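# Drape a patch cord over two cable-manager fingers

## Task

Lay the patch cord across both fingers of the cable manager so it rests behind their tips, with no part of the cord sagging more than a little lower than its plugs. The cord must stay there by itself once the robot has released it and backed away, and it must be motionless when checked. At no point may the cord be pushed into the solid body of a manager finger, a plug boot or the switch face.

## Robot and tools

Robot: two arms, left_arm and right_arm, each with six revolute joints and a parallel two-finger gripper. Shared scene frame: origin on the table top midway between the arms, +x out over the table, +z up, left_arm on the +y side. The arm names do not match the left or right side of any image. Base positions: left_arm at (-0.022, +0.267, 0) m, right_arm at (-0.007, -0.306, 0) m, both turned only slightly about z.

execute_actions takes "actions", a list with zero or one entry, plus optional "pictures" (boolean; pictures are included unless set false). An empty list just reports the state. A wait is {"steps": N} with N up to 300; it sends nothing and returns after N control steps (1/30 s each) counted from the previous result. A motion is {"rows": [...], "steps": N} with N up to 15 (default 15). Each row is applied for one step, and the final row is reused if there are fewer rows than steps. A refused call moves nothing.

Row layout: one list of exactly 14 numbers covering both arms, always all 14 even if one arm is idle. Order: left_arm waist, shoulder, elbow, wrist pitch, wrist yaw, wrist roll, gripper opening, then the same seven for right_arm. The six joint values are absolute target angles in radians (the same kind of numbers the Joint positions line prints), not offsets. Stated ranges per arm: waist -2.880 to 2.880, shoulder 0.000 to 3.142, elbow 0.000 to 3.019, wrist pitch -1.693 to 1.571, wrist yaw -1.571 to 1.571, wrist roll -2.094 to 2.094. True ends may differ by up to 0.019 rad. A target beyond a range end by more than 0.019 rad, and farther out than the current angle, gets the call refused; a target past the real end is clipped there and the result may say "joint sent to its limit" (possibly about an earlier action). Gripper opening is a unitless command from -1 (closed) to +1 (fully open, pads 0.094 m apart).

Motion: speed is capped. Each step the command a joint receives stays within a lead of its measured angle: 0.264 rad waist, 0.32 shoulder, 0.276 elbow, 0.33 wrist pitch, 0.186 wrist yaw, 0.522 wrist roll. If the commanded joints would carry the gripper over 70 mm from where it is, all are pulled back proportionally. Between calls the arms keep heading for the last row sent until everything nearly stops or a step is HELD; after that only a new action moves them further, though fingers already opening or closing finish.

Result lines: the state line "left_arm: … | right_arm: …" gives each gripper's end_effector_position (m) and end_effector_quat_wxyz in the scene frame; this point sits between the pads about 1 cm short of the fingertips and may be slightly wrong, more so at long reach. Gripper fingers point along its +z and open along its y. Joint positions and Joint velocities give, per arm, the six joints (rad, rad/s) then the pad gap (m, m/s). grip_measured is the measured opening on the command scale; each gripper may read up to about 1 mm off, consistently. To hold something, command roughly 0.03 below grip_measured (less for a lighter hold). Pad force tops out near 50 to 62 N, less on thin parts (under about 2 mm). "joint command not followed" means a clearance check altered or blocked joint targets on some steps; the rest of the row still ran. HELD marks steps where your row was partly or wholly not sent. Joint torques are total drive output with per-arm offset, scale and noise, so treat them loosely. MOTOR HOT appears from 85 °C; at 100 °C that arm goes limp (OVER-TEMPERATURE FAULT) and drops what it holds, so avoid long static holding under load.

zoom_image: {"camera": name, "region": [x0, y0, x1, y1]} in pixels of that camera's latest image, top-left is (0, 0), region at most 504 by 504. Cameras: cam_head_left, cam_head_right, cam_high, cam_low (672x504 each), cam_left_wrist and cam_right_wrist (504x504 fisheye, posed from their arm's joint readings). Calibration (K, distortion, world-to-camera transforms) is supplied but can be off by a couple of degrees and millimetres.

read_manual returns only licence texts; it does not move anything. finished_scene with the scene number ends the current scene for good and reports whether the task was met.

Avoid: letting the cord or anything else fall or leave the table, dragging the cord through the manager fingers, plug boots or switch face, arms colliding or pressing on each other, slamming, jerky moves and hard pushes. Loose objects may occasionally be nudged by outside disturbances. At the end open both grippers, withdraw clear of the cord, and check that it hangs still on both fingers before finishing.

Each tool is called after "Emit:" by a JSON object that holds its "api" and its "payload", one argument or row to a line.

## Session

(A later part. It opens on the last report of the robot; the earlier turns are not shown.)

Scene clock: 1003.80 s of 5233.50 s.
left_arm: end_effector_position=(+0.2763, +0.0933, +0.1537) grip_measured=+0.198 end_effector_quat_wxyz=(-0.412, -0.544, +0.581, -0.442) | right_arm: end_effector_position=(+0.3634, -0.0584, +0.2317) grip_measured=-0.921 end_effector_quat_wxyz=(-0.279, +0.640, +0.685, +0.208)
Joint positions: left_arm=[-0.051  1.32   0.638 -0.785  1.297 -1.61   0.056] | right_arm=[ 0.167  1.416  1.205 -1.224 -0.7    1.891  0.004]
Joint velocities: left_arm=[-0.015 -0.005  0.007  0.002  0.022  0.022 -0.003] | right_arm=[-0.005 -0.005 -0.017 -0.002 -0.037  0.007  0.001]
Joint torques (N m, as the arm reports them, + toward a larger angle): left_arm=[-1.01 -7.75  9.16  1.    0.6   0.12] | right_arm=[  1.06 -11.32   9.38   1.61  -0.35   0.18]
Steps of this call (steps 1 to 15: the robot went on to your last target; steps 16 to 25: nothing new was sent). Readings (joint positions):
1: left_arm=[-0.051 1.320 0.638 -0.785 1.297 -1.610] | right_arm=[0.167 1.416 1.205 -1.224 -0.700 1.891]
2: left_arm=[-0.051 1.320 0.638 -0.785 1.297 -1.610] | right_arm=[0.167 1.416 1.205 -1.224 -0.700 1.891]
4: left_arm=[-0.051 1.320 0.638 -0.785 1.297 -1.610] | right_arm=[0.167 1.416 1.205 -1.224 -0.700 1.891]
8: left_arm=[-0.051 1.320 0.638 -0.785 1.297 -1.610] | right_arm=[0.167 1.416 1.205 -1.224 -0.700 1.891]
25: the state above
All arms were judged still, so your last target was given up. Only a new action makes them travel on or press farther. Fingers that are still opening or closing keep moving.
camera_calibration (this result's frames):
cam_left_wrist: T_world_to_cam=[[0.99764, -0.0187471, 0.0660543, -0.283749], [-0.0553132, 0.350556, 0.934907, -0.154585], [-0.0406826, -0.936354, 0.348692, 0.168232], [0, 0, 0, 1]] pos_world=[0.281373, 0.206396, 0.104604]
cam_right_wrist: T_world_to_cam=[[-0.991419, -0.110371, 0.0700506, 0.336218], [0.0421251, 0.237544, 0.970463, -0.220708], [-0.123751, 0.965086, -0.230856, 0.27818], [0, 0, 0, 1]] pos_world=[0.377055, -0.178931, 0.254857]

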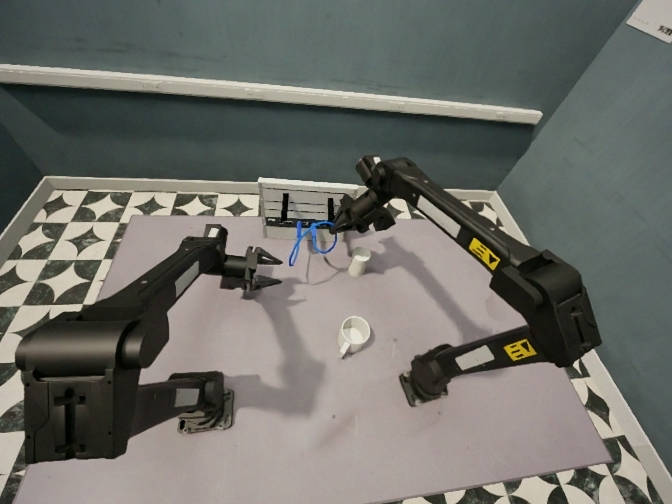

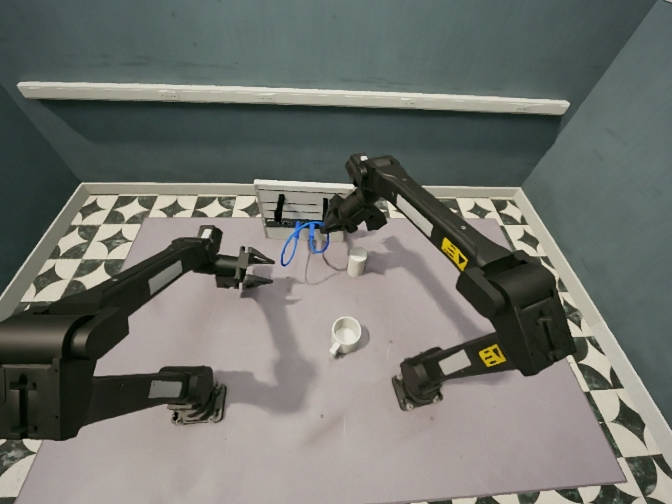

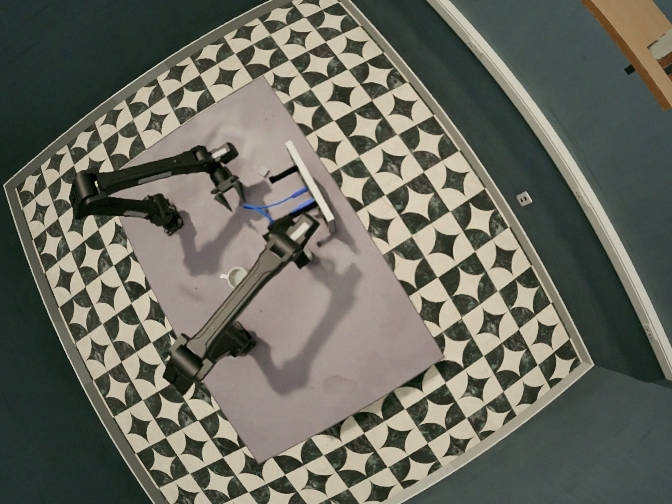

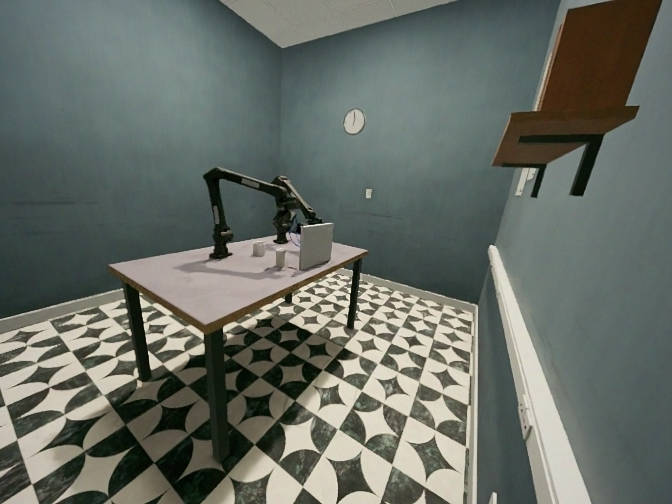

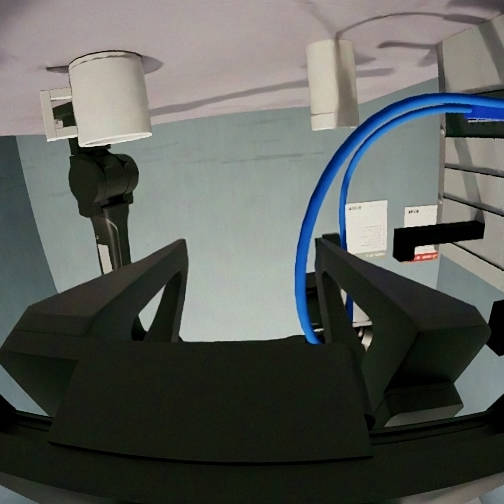

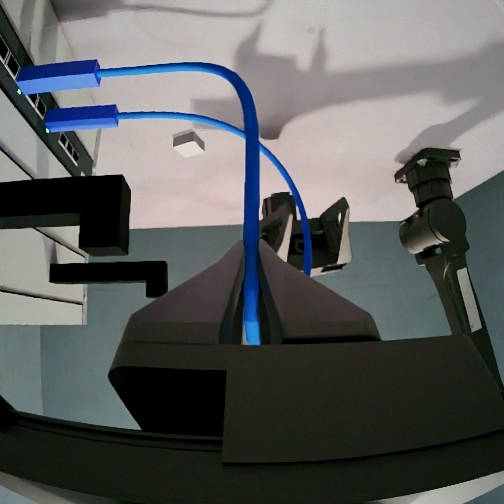

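Emit:
{"api": "execute_actions", "payload": {
  "actions": [
    {"rows":[[-0.06,1.33,0.775,-0.87,1.3,-1.6,0.2,0.165,1.42,1.198,-1.205,-0.7,1.9,-0.96]],"steps":15}
  ],
  "pictures": false
}}

Emit:
{"api": "execute_actions", "payload": {
  "actions": [
    {"rows":[[-0.195,1.43,0.835,-0.80,1.3,-1.7,0.2,0.165,1.42,1.198,-1.205,-0.7,1.9,-0.96]],"steps":15}
  ],
  "pictures": false
}}

Emit:
{"api": "execute_actions", "payload": {
  "actions": [
    {"steps":25}
  ]
}}

Emit:
{"api": "zoom_image", "payload": {
  "camera": "cam_head_left",
  "region": [220, 170, 400, 300]
}}

Scene clock: 1025.67 s of 5233.50 s.
left_arm: end_effector_position=(+0.3067, +0.0924, +0.1876) grip_measured=+0.198 end_effector_quat_wxyz=(-0.402, -0.536, +0.588, -0.453) | right_arm: end_effector_position=(+0.3634, -0.0584, +0.2317) grip_measured=-0.921 end_effector_quat_wxyz=(-0.279, +0.640, +0.685, +0.208)
Joint positions: left_arm=[-0.051  1.326  0.751 -0.857  1.299 -1.609  0.056] | right_arm=[ 0.167  1.416  1.205 -1.224 -0.7    1.891  0.004]
Joint velocities: left_arm=[-0.005 -0.005  0.007 -0.027  0.081 -0.007 -0.002] | right_arm=[ 0.005 -0.015 -0.017 -0.002  0.022 -0.037  0.001]
Joint torques (N m, as the arm reports them, + toward a larger angle): left_arm=[-0.58 -8.43  9.76 -0.19  0.57  0.1 ] | right_arm=[  0.39 -11.6    9.29   1.53  -0.39   0.11]
Steps of this call (steps 1 to 90: nothing new was sent; then 18.37 s passed at rest; steps 91 to 105: all 15 steps of this action). Readings (joint positions):
91: left_arm=[-0.051 1.321 0.648 -0.804 1.297 -1.610] | right_arm=[0.167 1.416 1.205 -1.224 -0.700 1.891]
92: left_arm=[-0.051 1.324 0.666 -0.829 1.297 -1.610] | right_arm=[0.167 1.416 1.205 -1.224 -0.700 1.891]
94: left_arm=[-0.051 1.326 0.706 -0.849 1.297 -1.610] | right_arm=[0.167 1.416 1.205 -1.224 -0.700 1.891]
98: left_arm=[-0.051 1.326 0.751 -0.851 1.299 -1.609] | right_arm=[0.167 1.416 1.205 -1.224 -0.700 1.891]
105: the state above

Scene clock: 1026.17 s of 5233.50 s.
left_arm: end_effector_position=(+0.3032, +0.0385, +0.1703) grip_measured=+0.198 end_effector_quat_wxyz=(-0.455, -0.515, +0.607, -0.400) | right_arm: end_effector_position=(+0.3634, -0.0584, +0.2317) grip_measured=-0.921 end_effector_quat_wxyz=(-0.279, +0.640, +0.685, +0.208)
Joint positions: left_arm=[-0.207  1.434  0.803 -0.812  1.299 -1.686  0.056] | right_arm=[ 0.167  1.416  1.205 -1.224 -0.7    1.891  0.004]
Joint velocities: left_arm=[ 0.015 -0.005  0.012  0.012  0.007 -0.037 -0.   ] | right_arm=[ 0.005 -0.005 -0.007  0.022 -0.007 -0.007 -0.001]
Joint torques (N m, as the arm reports them, + toward a larger angle): left_arm=[ 0.85 -9.23 10.22  0.87  0.56 -0.05] | right_arm=[  0.72 -11.33   9.39   1.55  -0.38   0.18]
Steps of this call (steps 1 to 15: all 15 steps of this action). Readings (joint positions):
1: left_arm=[-0.061 1.334 0.756 -0.850 1.299 -1.623] | right_arm=[0.167 1.416 1.205 -1.224 -0.700 1.891]
2: left_arm=[-0.085 1.351 0.767 -0.839 1.299 -1.637] | right_arm=[0.167 1.416 1.205 -1.224 -0.700 1.891]
4: left_arm=[-0.148 1.398 0.793 -0.821 1.299 -1.655] | right_arm=[0.167 1.416 1.205 -1.224 -0.700 1.891]
8: left_arm=[-0.208 1.436 0.803 -0.812 1.299 -1.675] | right_arm=[0.167 1.416 1.205 -1.224 -0.700 1.891]
15: the state above

Scene clock: 1027.00 s of 5233.50 s.
left_arm: end_effector_position=(+0.3032, +0.0385, +0.1703) grip_measured=+0.198 end_effector_quat_wxyz=(-0.456, -0.516, +0.606, -0.399) | right_arm: end_effector_position=(+0.3634, -0.0584, +0.2317) grip_measured=-0.921 end_effector_quat_wxyz=(-0.279, +0.640, +0.685, +0.208)
Joint positions: left_arm=[-0.207  1.434  0.803 -0.812  1.299 -1.689  0.056] | right_arm=[ 0.167  1.416  1.205 -1.224 -0.7    1.891  0.004]
Joint velocities: left_arm=[-0.015 -0.005 -0.002 -0.012 -0.037 -0.066 -0.001] | right_arm=[-0.005 -0.015 -0.012  0.007 -0.022 -0.007  0.001]
Joint torques (N m, as the arm reports them, + toward a larger angle): left_arm=[ 0.62 -9.77 10.16  0.94  0.56 -0.06] | right_arm=[  0.33 -10.93   9.44   1.64  -0.4    0.18]
Steps of this call (steps 1 to 15: the robot went on to your last target; steps 16 to 25: nothing new was sent). Readings (joint positions):
1: left_arm=[-0.207 1.434 0.803 -0.812 1.299 -1.687] | right_arm=[0.167 1.416 1.205 -1.224 -0.700 1.891]
2: left_arm=[-0.207 1.434 0.803 -0.812 1.299 -1.688] | right_arm=[0.167 1.416 1.205 -1.224 -0.700 1.891]
4: left_arm=[-0.207 1.434 0.803 -0.812 1.299 -1.688] | right_arm=[0.167 1.416 1.205 -1.224 -0.700 1.891]
8: left_arm=[-0.207 1.434 0.803 -0.812 1.299 -1.689] | right_arm=[0.167 1.416 1.205 -1.224 -0.700 1.891]
25: the state above
All arms were judged still, so your last target was given up. Only a new action makes them travel on or press farther. Fingers that are still opening or closing keep moving.
camera_calibration (this result's frames):
cam_left_wrist: T_world_to_cam=[[0.988187, -0.152644, 0.0136554, -0.295838], [0.041148, 0.350101, 0.935808, -0.178821], [-0.147626, -0.924191, 0.352246, 0.143583], [0, 0, 0, 1]] pos_world=[0.320898, 0.150146, 0.120806]
cam_right_wrist: T_world_to_cam=[[-0.991419, -0.110371, 0.0700506, 0.336218], [0.0421251, 0.237544, 0.970463, -0.220708], [-0.123751, 0.965086, -0.230856, 0.27818], [0, 0, 0, 1]] pos_world=[0.377055, -0.178931, 0.254857]

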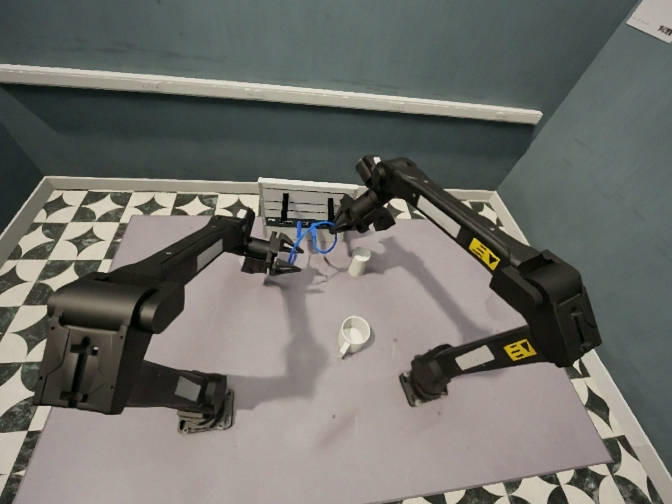

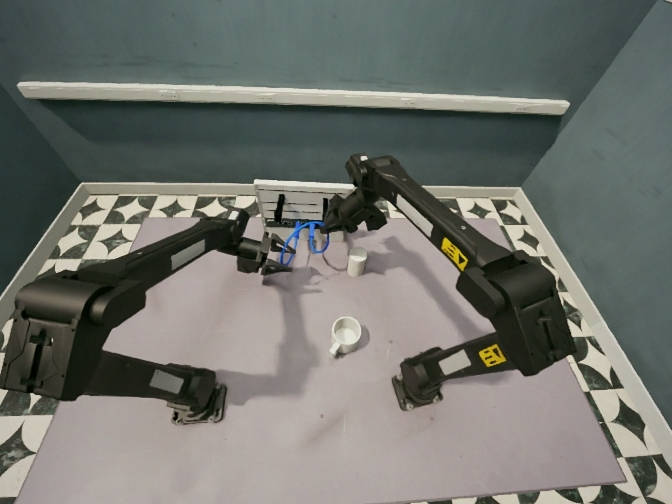

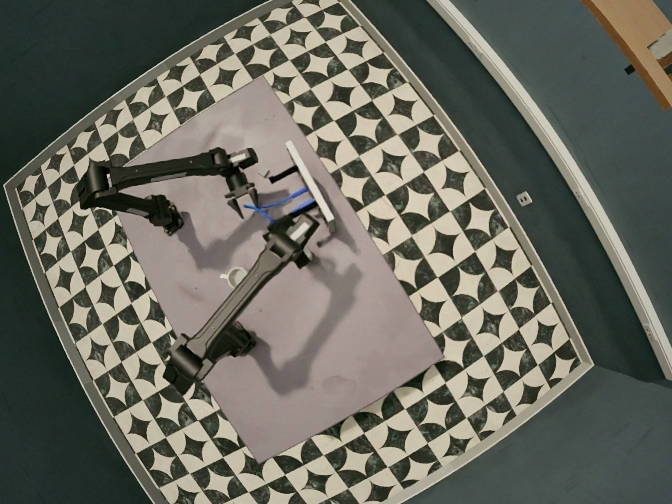

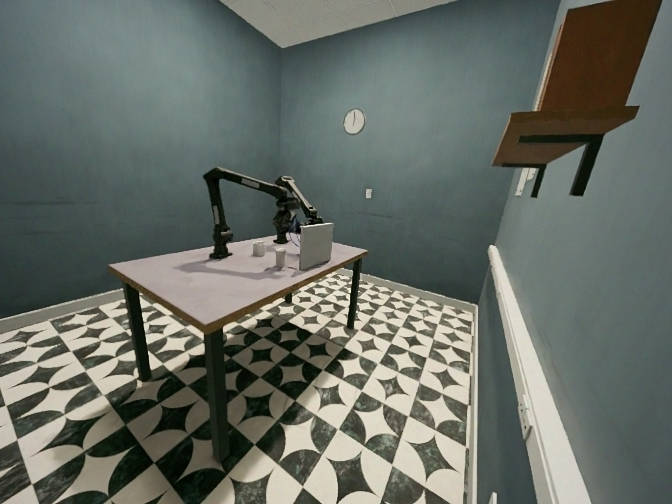

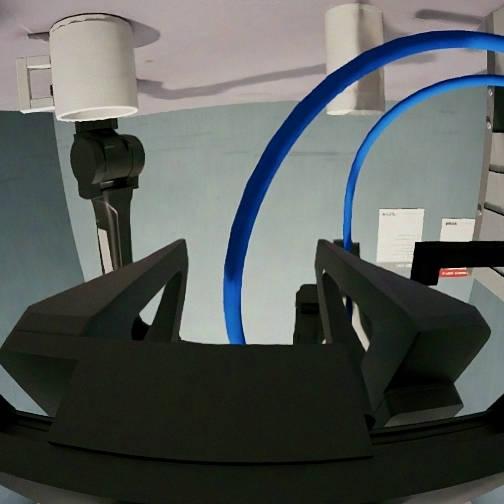

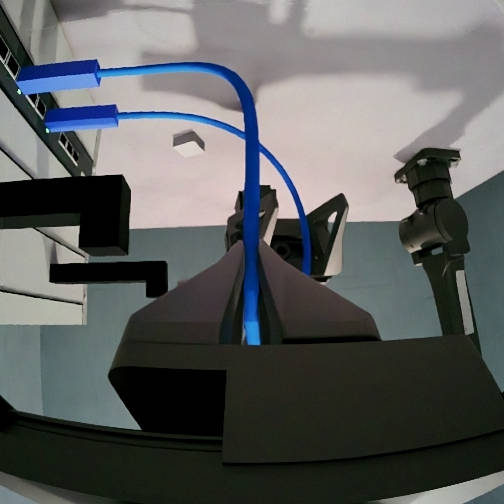

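Region (220, 170, 400, 300) of cam_head_left's 672x504 image, scaled by 2.800, with more detail than that image has.

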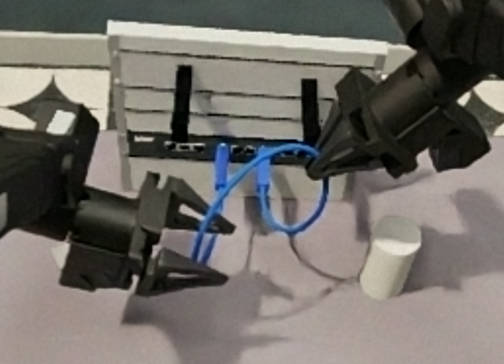

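Emit:
{"api": "execute_actions", "payload": {
  "actions": [
    {"rows":[[-0.207,1.455,0.74,-0.715,1.3,-1.7,0.2,0.165,1.42,1.198,-1.205,-0.7,1.9,-0.96]],"steps":15}
  ],
  "pictures": false
}}

Emit:
{"api": "execute_actions", "payload": {
  "actions": [
    {"rows":[[-0.207,1.455,0.74,-0.715,1.3,-1.7,-0.96,0.165,1.42,1.198,-1.205,-0.7,1.9,-0.96]],"steps":15}
  ],
  "pictures": false
}}

Emit:
{"api": "execute_actions", "payload": {
  "actions": [
    {"steps":12}
  ]
}}

Scene clock: 1040.77 s of 5233.50 s.
left_arm: end_effector_position=(+0.2914, +0.0406, +0.1476) grip_measured=+0.198 end_effector_quat_wxyz=(-0.455, -0.514, +0.607, -0.400) | right_arm: end_effector_position=(+0.3634, -0.0584, +0.2317) grip_measured=-0.921 end_effector_quat_wxyz=(-0.279, +0.640, +0.685, +0.208)
Joint positions: left_arm=[-0.207  1.448  0.741 -0.731  1.3   -1.69   0.056] | right_arm=[ 0.167  1.416  1.205 -1.224 -0.7    1.891  0.004]
Joint velocities: left_arm=[ 0.015 -0.005  0.002  0.012  0.051 -0.022 -0.001] | right_arm=[-0.005  0.005 -0.002 -0.027  0.007 -0.037 -0.   ]
Joint torques (N m, as the arm reports them, + toward a larger angle): left_arm=[-0.3  -9.63  7.18  1.1   0.51 -0.06] | right_arm=[  0.6  -11.23   9.4    1.8   -0.38   0.13]
Steps of this call (steps 1 to 90: nothing new was sent; then 10.27 s passed at rest; steps 91 to 105: all 15 steps of this action). Readings (joint positions):
91: left_arm=[-0.207 1.434 0.795 -0.791 1.300 -1.690] | right_arm=[0.167 1.416 1.205 -1.224 -0.700 1.891]
92: left_arm=[-0.207 1.434 0.783 -0.764 1.300 -1.690] | right_arm=[0.167 1.416 1.205 -1.224 -0.700 1.891]
94: left_arm=[-0.207 1.438 0.758 -0.741 1.300 -1.690] | right_arm=[0.167 1.416 1.205 -1.224 -0.700 1.891]
98: left_arm=[-0.207 1.448 0.741 -0.735 1.300 -1.690] | right_arm=[0.167 1.416 1.205 -1.224 -0.700 1.891]
105: the state above

Scene clock: 1041.27 s of 5233.50 s.
left_arm: end_effector_position=(+0.2916, +0.0406, +0.1476) grip_measured=-0.940 end_effector_quat_wxyz=(-0.455, -0.514, +0.607, -0.401) | right_arm: end_effector_position=(+0.3634, -0.0584, +0.2317) grip_measured=-0.921 end_effector_quat_wxyz=(-0.279, +0.640, +0.685, +0.208)
Joint positions: left_arm=[-0.207  1.448  0.741 -0.729  1.3   -1.69   0.003] | right_arm=[ 0.167  1.416  1.205 -1.224 -0.7    1.891  0.004]
Joint velocities: left_arm=[-0.005  0.005  0.007  0.012  0.007 -0.007  0.   ] | right_arm=[-0.005  0.005 -0.007 -0.007 -0.037  0.051 -0.   ]
Joint torques (N m, as the arm reports them, + toward a larger angle): left_arm=[-0.3  -8.22  7.21  1.02  0.5  -0.04] | right_arm=[  0.32 -10.89   9.3    1.66  -0.39   0.13]
Steps of this call (steps 1 to 15: all 15 steps of this action). Readings (joint positions):
1: left_arm=[-0.207 1.448 0.741 -0.731 1.300 -1.690] | right_arm=[0.167 1.416 1.205 -1.224 -0.700 1.891]
2: left_arm=[-0.207 1.448 0.741 -0.731 1.300 -1.690] | right_arm=[0.167 1.416 1.205 -1.224 -0.700 1.891]
4: left_arm=[-0.207 1.448 0.741 -0.731 1.300 -1.690] | right_arm=[0.167 1.416 1.205 -1.224 -0.700 1.891]
8: left_arm=[-0.207 1.448 0.741 -0.729 1.300 -1.690] | right_arm=[0.167 1.416 1.205 -1.224 -0.700 1.891]
15: the state above

Scene clock: 1041.67 s of 5233.50 s.
left_arm: end_effector_position=(+0.2916, +0.0406, +0.1476) grip_measured=-0.940 end_effector_quat_wxyz=(-0.455, -0.514, +0.607, -0.401) | right_arm: end_effector_position=(+0.3634, -0.0584, +0.2317) grip_measured=-0.921 end_effector_quat_wxyz=(-0.279, +0.640, +0.685, +0.208)
Joint positions: left_arm=[-0.207  1.448  0.741 -0.729  1.3   -1.69   0.003] | right_arm=[ 0.167  1.416  1.205 -1.224 -0.7    1.891  0.004]
Joint velocities: left_arm=[-0.015 -0.024  0.017  0.007 -0.066  0.007  0.   ] | right_arm=[ 0.015  0.005 -0.007  0.017  0.007 -0.022  0.   ]
Joint torques (N m, as the arm reports them, + toward a larger angle): left_arm=[-0.38 -8.46  7.2   0.99  0.52 -0.04] | right_arm=[  0.8  -11.45   9.42   1.5   -0.34   0.12]
Steps of this call (steps 1 to 12: the robot went on to your last target). Readings (joint positions):
1: left_arm=[-0.207 1.448 0.741 -0.729 1.300 -1.690] | right_arm=[0.167 1.416 1.205 -1.224 -0.700 1.891]
2: left_arm=[-0.207 1.448 0.741 -0.729 1.300 -1.690] | right_arm=[0.167 1.416 1.205 -1.224 -0.700 1.891]
4: left_arm=[-0.207 1.448 0.741 -0.729 1.300 -1.690] | right_arm=[0.167 1.416 1.205 -1.224 -0.700 1.891]
8: left_arm=[-0.207 1.448 0.741 -0.729 1.300 -1.690] | right_arm=[0.167 1.416 1.205 -1.224 -0.700 1.891]
12: the state above
camera_calibration (this result's frames):
cam_left_wrist: T_world_to_cam=[[0.988098, -0.152554, 0.0197497, -0.284642], [0.0356853, 0.352212, 0.93524, -0.156236], [-0.149631, -0.923404, 0.353463, 0.152168], [0, 0, 0, 1]] pos_world=[0.309598, 0.152117, 0.0979537]
cam_right_wrist: T_world_to_cam=[[-0.991419, -0.110371, 0.0700506, 0.336218], [0.0421251, 0.237544, 0.970463, -0.220708], [-0.123751, 0.965086, -0.230856, 0.27818], [0, 0, 0, 1]] pos_world=[0.377055, -0.178931, 0.254857]

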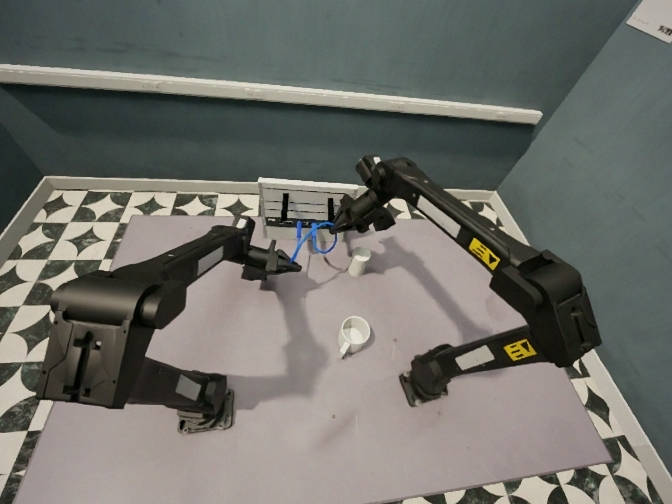

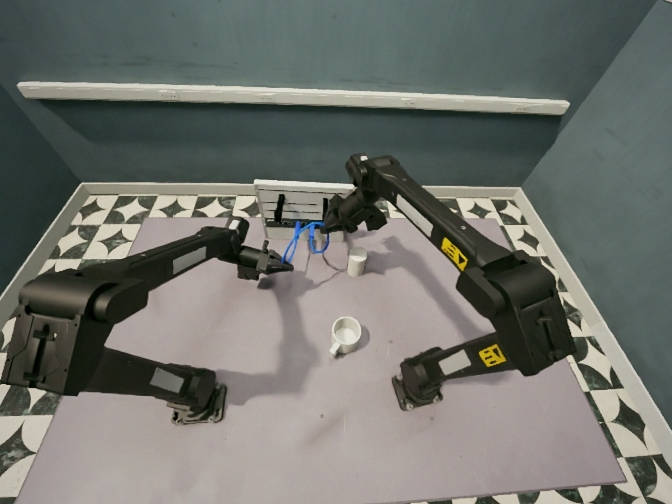

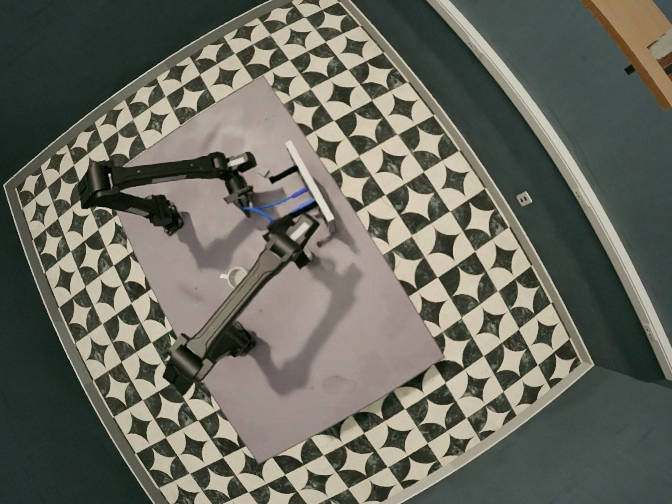

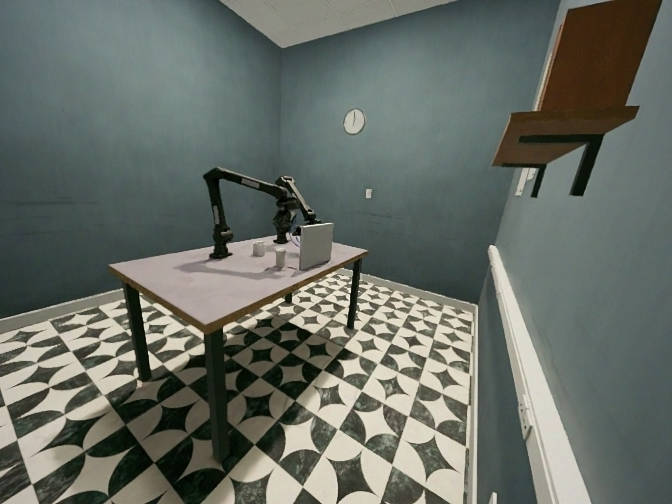

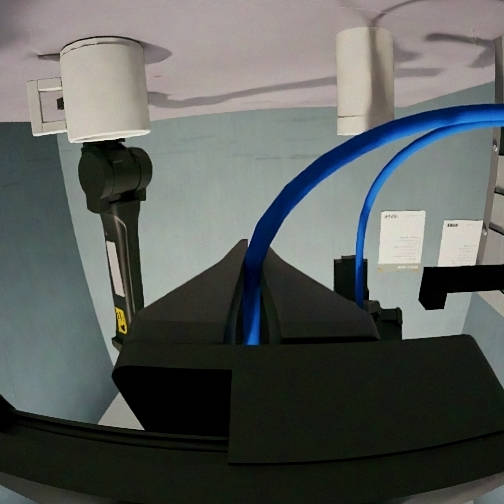

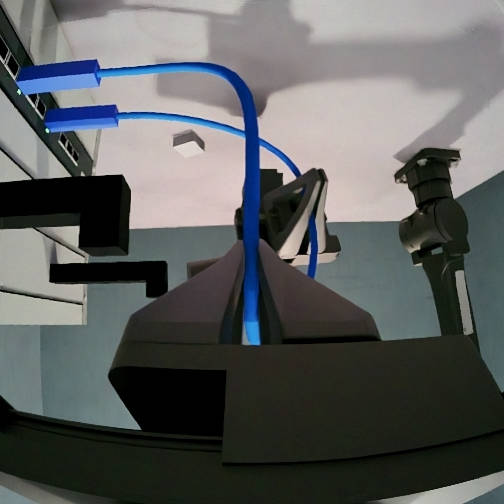

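Emit:
{"api": "execute_actions", "payload": {
  "actions": [
    {"rows":[[-0.21,1.43,1.0,-1.0,1.0,-1.72,-0.99,0.165,1.42,1.198,-1.205,-0.7,1.9,-0.96]],"steps":15}
  ],
  "pictures": false
}}

Emit:
{"api": "execute_actions", "payload": {
  "actions": [
    {"rows":[[-0.215,1.41,1.265,-1.275,0.7,-1.75,-0.99,0.08,1.40,1.30,-1.30,-0.7,1.82,-0.96]],"steps":15}
  ],
  "pictures": false
}}

Emit:
{"api": "execute_actions", "payload": {
  "actions": [
    {"steps":25}
  ]
}}

Emit:
{"api": "zoom_image", "payload": {
  "camera": "cam_head_left",
  "region": [220, 150, 400, 280]
}}

Scene clock: 1065.77 s of 5233.50 s.
left_arm: end_effector_position=(+0.3484, +0.0508, +0.1910) grip_measured=-0.941 end_effector_quat_wxyz=(-0.350, -0.577, +0.657, -0.335) | right_arm: end_effector_position=(+0.3634, -0.0584, +0.2317) grip_measured=-0.921 end_effector_quat_wxyz=(-0.279, +0.640, +0.685, +0.208)
Joint positions: left_arm=[-0.207  1.418  0.986 -0.987  1.004 -1.708  0.003] | right_arm=[ 0.167  1.416  1.205 -1.224 -0.7    1.891  0.004]
Joint velocities: left_arm=[ 0.005 -0.005  0.007  0.002 -0.037  0.037 -0.   ] | right_arm=[ 0.005 -0.015 -0.012 -0.007  0.022 -0.081 -0.001]
Joint torques (N m, as the arm reports them, + toward a larger angle): left_arm=[-0.67 -8.4   9.24 -0.07  0.29 -0.06] | right_arm=[  0.12 -11.16   9.19   1.7   -0.42   0.15]
Steps of this call (steps 1 to 15: the robot went on to your last target; steps 16 to 90: nothing new was sent; then 20.60 s passed at rest; steps 91 to 105: all 15 steps of this action). Readings (joint positions):
91: left_arm=[-0.207 1.448 0.762 -0.778 1.225 -1.692] | right_arm=[0.167 1.416 1.205 -1.224 -0.700 1.891]
92: left_arm=[-0.207 1.451 0.795 -0.846 1.138 -1.695] | right_arm=[0.167 1.416 1.205 -1.224 -0.700 1.891]
94: left_arm=[-0.207 1.450 0.876 -0.933 1.028 -1.700] | right_arm=[0.167 1.416 1.205 -1.224 -0.700 1.891]
98: left_arm=[-0.207 1.433 0.981 -0.973 1.006 -1.705] | right_arm=[0.167 1.416 1.205 -1.224 -0.700 1.891]
105: the state above

Scene clock: 1066.27 s of 5233.50 s.
left_arm: end_effector_position=(+0.3794, +0.0755, +0.2237) grip_measured=-0.941 end_effector_quat_wxyz=(-0.253, -0.641, +0.687, -0.231) | right_arm: end_effector_position=(+0.3804, -0.0946, +0.2418) grip_measured=-0.921 end_effector_quat_wxyz=(-0.270, +0.655, +0.671, +0.216)
Joint positions: left_arm=[-0.22   1.438  1.211 -1.247  0.693 -1.731  0.003] | right_arm=[ 0.075  1.415  1.233 -1.283 -0.7    1.833  0.004]
Joint velocities: left_arm=[-0.005  0.005 -0.002 -0.012 -0.081  0.037 -0.001] | right_arm=[ 0.005 -0.005 -0.002  0.002  0.022 -0.051 -0.   ]
Joint torques (N m, as the arm reports them, + toward a larger angle): left_arm=[  0.58 -13.05  13.29  -0.45   0.52  -0.15] | right_arm=[  0.71 -12.58  15.85   0.13  -0.31  -0.07]
Steps of this call (steps 1 to 15: all 15 steps of this action). Readings (joint positions):
1: left_arm=[-0.209 1.419 1.007 -1.035 0.932 -1.711] | right_arm=[0.161 1.416 1.208 -1.237 -0.701 1.881]
2: left_arm=[-0.209 1.425 1.041 -1.105 0.851 -1.716] | right_arm=[0.149 1.416 1.212 -1.255 -0.701 1.871]
4: left_arm=[-0.209 1.428 1.121 -1.194 0.737 -1.723] | right_arm=[0.111 1.415 1.222 -1.276 -0.701 1.856]
8: left_arm=[-0.218 1.436 1.211 -1.227 0.693 -1.727] | right_arm=[0.067 1.415 1.233 -1.281 -0.700 1.841]
15: the state above

Scene clock: 1067.10 s of 5233.50 s.
left_arm: end_effector_position=(+0.3794, +0.0755, +0.2237) grip_measured=-0.941 end_effector_quat_wxyz=(-0.253, -0.641, +0.687, -0.231) | right_arm: end_effector_position=(+0.3804, -0.0945, +0.2418) grip_measured=-0.921 end_effector_quat_wxyz=(-0.270, +0.655, +0.672, +0.216)
Joint positions: left_arm=[-0.22   1.438  1.211 -1.247  0.693 -1.732  0.003] | right_arm=[ 0.075  1.415  1.233 -1.283 -0.7    1.83   0.004]
Joint velocities: left_arm=[-0.015 -0.015  0.002 -0.002  0.066  0.037 -0.   ] | right_arm=[-0.005 -0.005  0.002 -0.007 -0.007  0.007 -0.001]
Joint torques (N m, as the arm reports them, + toward a larger angle): left_arm=[ -0.15 -12.94  13.24  -0.57   0.53  -0.12] | right_arm=[  0.67 -13.49  15.95  -0.04  -0.38  -0.01]
Steps of this call (steps 1 to 15: the robot went on to your last target; steps 16 to 25: nothing new was sent). Readings (joint positions):
1: left_arm=[-0.220 1.438 1.211 -1.247 0.693 -1.732] | right_arm=[0.075 1.415 1.233 -1.283 -0.700 1.832]
2: left_arm=[-0.220 1.438 1.211 -1.247 0.693 -1.732] | right_arm=[0.075 1.415 1.233 -1.283 -0.700 1.831]
4: left_arm=[-0.220 1.438 1.211 -1.247 0.693 -1.732] | right_arm=[0.075 1.415 1.233 -1.283 -0.700 1.831]
8: left_arm=[-0.220 1.438 1.211 -1.247 0.693 -1.732] | right_arm=[0.075 1.415 1.233 -1.283 -0.700 1.831]
25: the state above
All arms were judged still, so your last target was given up. Only a new action makes them travel on or press farther. Fingers that are still opening or closing keep moving.
camera_calibration (this result's frames):
cam_left_wrist: T_world_to_cam=[[0.997246, -0.0736789, -0.00845514, -0.370672], [-0.00950169, -0.240003, 0.970726, -0.188903], [-0.0735513, -0.967972, -0.240042, 0.277896], [0, 0, 0, 1]] pos_world=[0.388296, 0.196348, 0.246945]
cam_right_wrist: T_world_to_cam=[[-0.996075, -0.0645705, 0.0605412, 0.356728], [0.0435159, 0.238373, 0.970198, -0.223045], [-0.0770775, 0.969025, -0.234627, 0.301015], [0, 0, 0, 1]] pos_world=[0.388236, -0.215489, 0.265428]

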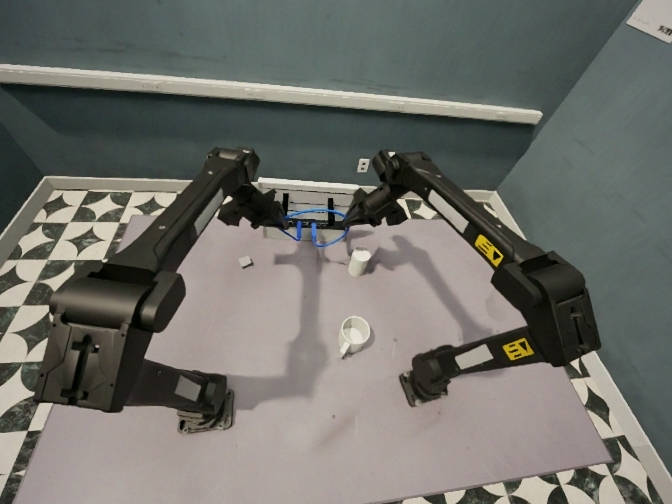

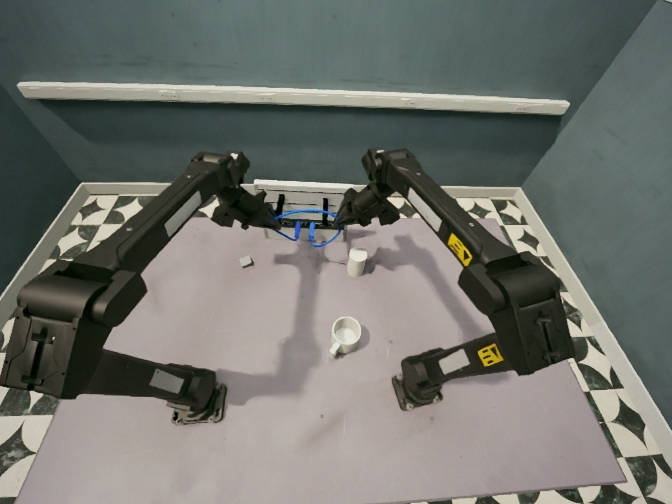

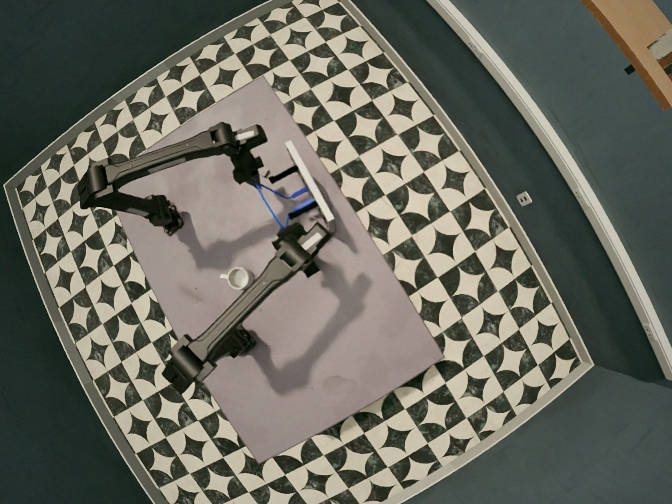

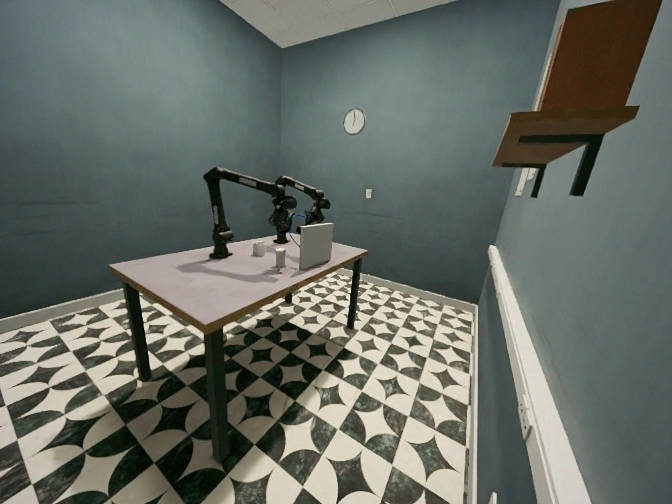

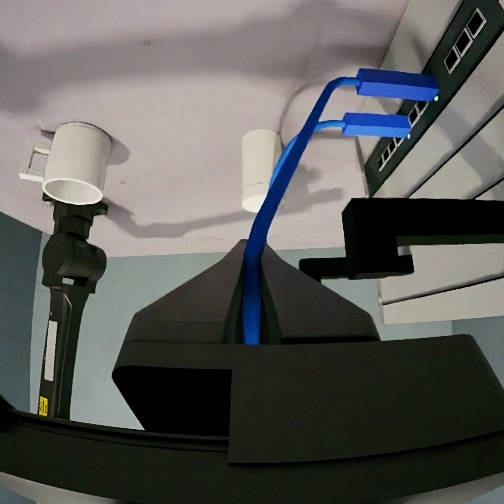

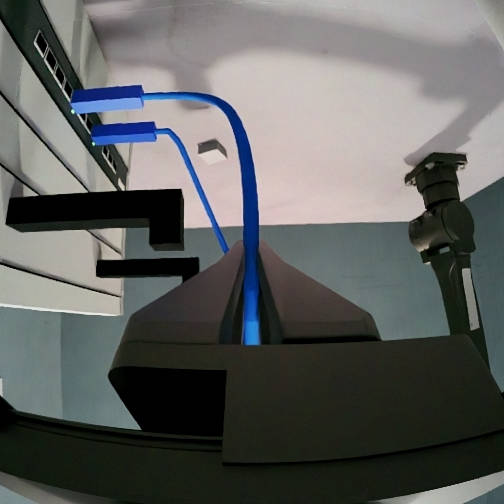

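Region (220, 150, 400, 280) of cam_head_left's 672x504 image, scaled by 2.800, with more detail than that image has.

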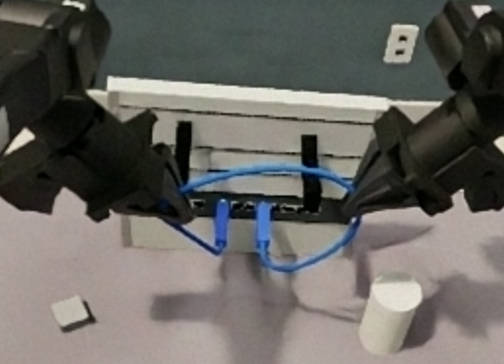

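Emit:
{"api": "execute_actions", "payload": {
  "actions": [
    {"rows":[[-0.175,1.465,1.28,-1.235,0.7,-1.72,-0.99,0.06,1.455,1.335,-1.285,-0.7,1.78,-0.96]],"steps":15}
  ],
  "pictures": false
}}

Emit:
{"api": "execute_actions", "payload": {
  "actions": [
    {"rows":[[-0.155,1.505,1.315,-1.205,0.7,-1.72,-0.99,0.04,1.51,1.38,-1.28,-0.7,1.75,-0.96]],"steps":15}
  ],
  "pictures": false
}}

Emit:
{"api": "execute_actions", "payload": {
  "actions": [
    {"steps":20}
  ]
}}

Emit:
{"api": "zoom_image", "payload": {
  "camera": "cam_head_left",
  "region": [220, 150, 400, 280]
}}

Scene clock: 1080.70 s of 5233.50 s.
left_arm: end_effector_position=(+0.3916, +0.0866, +0.2176) grip_measured=-0.941 end_effector_quat_wxyz=(+0.254, +0.652, -0.676, +0.232) | right_arm: end_effector_position=(+0.3947, -0.0947, +0.2432) grip_measured=-0.921 end_effector_quat_wxyz=(-0.264, +0.644, +0.682, +0.225)
Joint positions: left_arm=[-0.188  1.465  1.222 -1.244  0.698 -1.73   0.003] | right_arm=[ 0.067  1.446  1.268 -1.283 -0.7    1.792  0.004]
Joint velocities: left_arm=[-0.005 -0.005 -0.027 -0.022 -0.007 -0.007  0.001] | right_arm=[-0.005  0.015  0.007  0.007  0.037 -0.066 -0.   ]
Joint torques (N m, as the arm reports them, + toward a larger angle): left_arm=[  1.2  -10.96  13.57   0.77   0.36   0.08] | right_arm=[ -0.18 -11.42  15.84   0.67  -0.39  -0.02]
Steps of this call (steps 1 to 90: nothing new was sent; then 10.10 s passed at rest; steps 91 to 105: all 15 steps of this action). Readings (joint positions):
91: left_arm=[-0.219 1.441 1.211 -1.246 0.693 -1.731] | right_arm=[0.075 1.417 1.236 -1.283 -0.700 1.824]
92: left_arm=[-0.216 1.447 1.214 -1.244 0.694 -1.731] | right_arm=[0.074 1.422 1.243 -1.283 -0.700 1.817]
94: left_arm=[-0.206 1.459 1.219 -1.244 0.696 -1.730] | right_arm=[0.071 1.434 1.259 -1.283 -0.700 1.807]
98: left_arm=[-0.189 1.465 1.221 -1.244 0.697 -1.730] | right_arm=[0.067 1.445 1.268 -1.283 -0.700 1.797]
105: the state above

Scene clock: 1081.20 s of 5233.50 s.
left_arm: end_effector_position=(+0.4128, +0.0868, +0.2201) grip_measured=-0.941 end_effector_quat_wxyz=(+0.245, +0.650, -0.676, +0.246) | right_arm: end_effector_position=(+0.4185, -0.0977, +0.2367) grip_measured=-0.921 end_effector_quat_wxyz=(-0.261, +0.642, +0.685, +0.227)
Joint positions: left_arm=[-0.179  1.498  1.263 -1.219  0.702 -1.729  0.003] | right_arm=[ 0.048  1.507  1.318 -1.283 -0.701  1.762  0.004]
Joint velocities: left_arm=[-0.015  0.005 -0.002 -0.012  0.081 -0.007  0.   ] | right_arm=[-0.005 -0.005 -0.002  0.007  0.037 -0.007  0.   ]
Joint torques (N m, as the arm reports them, + toward a larger angle): left_arm=[  1.42 -11.21  13.16   1.02   0.14   0.09] | right_arm=[ -0.46 -12.43  15.36   0.83  -0.34  -0.08]
Steps of this call (steps 1 to 15: all 15 steps of this action). Readings (joint positions):
1: left_arm=[-0.188 1.468 1.226 -1.242 0.698 -1.730] | right_arm=[0.066 1.449 1.272 -1.283 -0.700 1.787]
2: left_arm=[-0.186 1.474 1.234 -1.236 0.698 -1.730] | right_arm=[0.064 1.457 1.283 -1.283 -0.700 1.782]
4: left_arm=[-0.183 1.489 1.254 -1.224 0.698 -1.730] | right_arm=[0.057 1.480 1.307 -1.283 -0.700 1.774]
8: left_arm=[-0.179 1.498 1.263 -1.219 0.702 -1.729] | right_arm=[0.048 1.504 1.318 -1.283 -0.700 1.766]
15: the state above

Scene clock: 1081.87 s of 5233.50 s.
left_arm: end_effector_position=(+0.4128, +0.0868, +0.2201) grip_measured=-0.941 end_effector_quat_wxyz=(+0.245, +0.650, -0.676, +0.246) | right_arm: end_effector_position=(+0.4185, -0.0977, +0.2367) grip_measured=-0.921 end_effector_quat_wxyz=(-0.261, +0.641, +0.685, +0.227)
Joint positions: left_arm=[-0.179  1.498  1.263 -1.219  0.702 -1.729  0.003] | right_arm=[ 0.048  1.507  1.318 -1.283 -0.701  1.761  0.004]
Joint velocities: left_arm=[-0.005 -0.005 -0.007 -0.007  0.007  0.007 -0.001] | right_arm=[ 0.005 -0.005 -0.002  0.032 -0.051 -0.051 -0.001]
Joint torques (N m, as the arm reports them, + toward a larger angle): left_arm=[  1.79 -11.18  13.18   1.     0.21   0.1 ] | right_arm=[ -0.24 -13.13  15.4    1.12  -0.34  -0.02]
Steps of this call (steps 1 to 15: the robot went on to your last target; steps 16 to 20: nothing new was sent). Readings (joint positions):
1: left_arm=[-0.179 1.498 1.263 -1.219 0.702 -1.729] | right_arm=[0.048 1.507 1.318 -1.283 -0.701 1.762]
2: left_arm=[-0.179 1.498 1.263 -1.219 0.702 -1.729] | right_arm=[0.048 1.507 1.318 -1.283 -0.701 1.762]
4: left_arm=[-0.179 1.498 1.263 -1.219 0.702 -1.729] | right_arm=[0.048 1.507 1.318 -1.283 -0.701 1.762]
8: left_arm=[-0.179 1.498 1.263 -1.219 0.702 -1.729] | right_arm=[0.048 1.507 1.318 -1.283 -0.701 1.761]
20: the state above
All arms were judged still, so your last target was given up. Only a new action makes them travel on or press farther. Fingers that are still opening or closing keep moving.
camera_calibration (this result's frames):
cam_left_wrist: T_world_to_cam=[[0.999263, -0.0364472, 0.0120404, -0.411729], [-0.0200726, -0.228804, 0.973266, -0.179517], [-0.032718, -0.97279, -0.229367, 0.271665], [0, 0, 0, 1]] pos_world=[0.416711, 0.208192, 0.241986]
cam_right_wrist: T_world_to_cam=[[-0.995675, -0.0901053, 0.0226255, 0.401148], [0.000801258, 0.235202, 0.971946, -0.201855], [-0.0928991, 0.967761, -0.234113, 0.312269], [0, 0, 0, 1]] pos_world=[0.428585, -0.218579, 0.260222]

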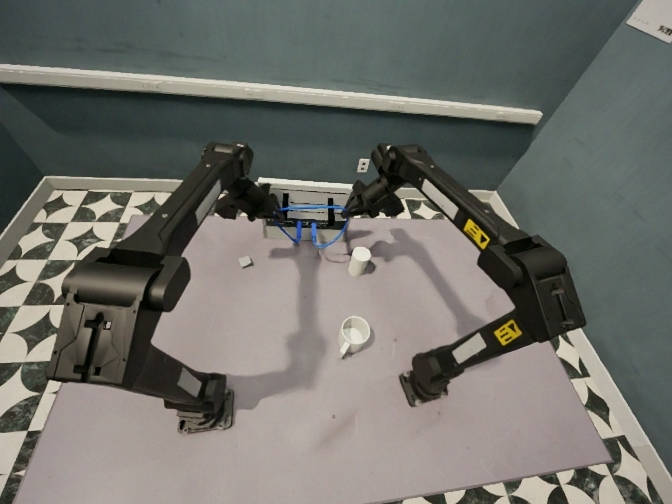

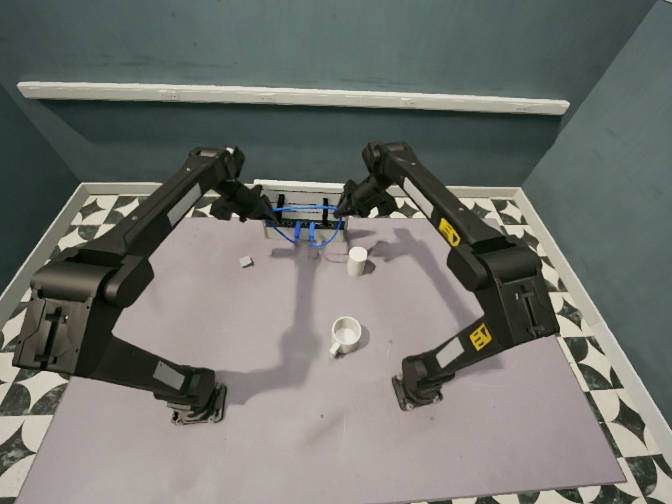

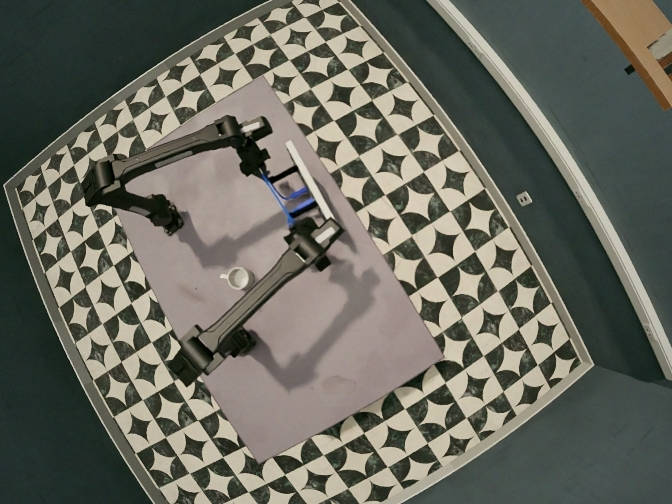

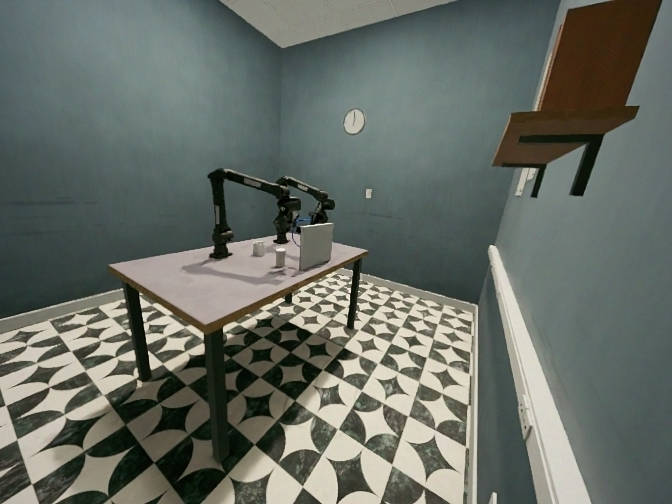

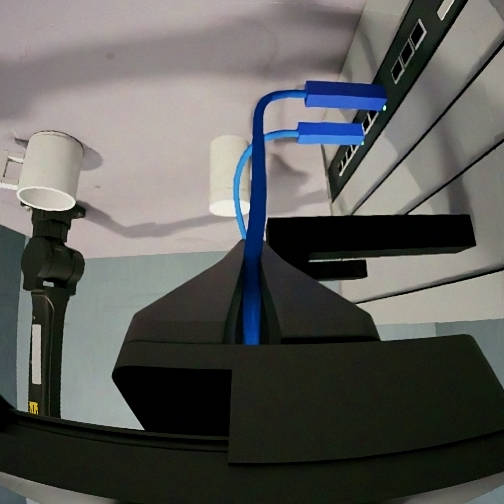

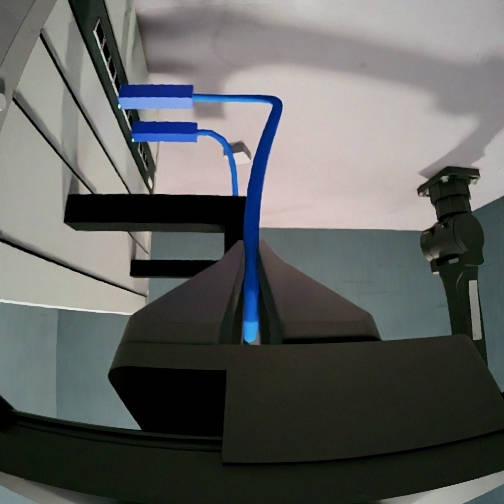

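Region (220, 150, 400, 280) of cam_head_left's 672x504 image, scaled by 2.800, with more detail than that image has.

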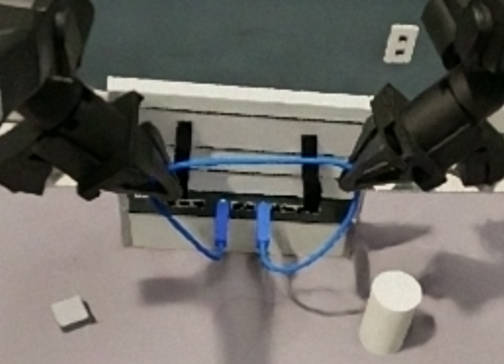

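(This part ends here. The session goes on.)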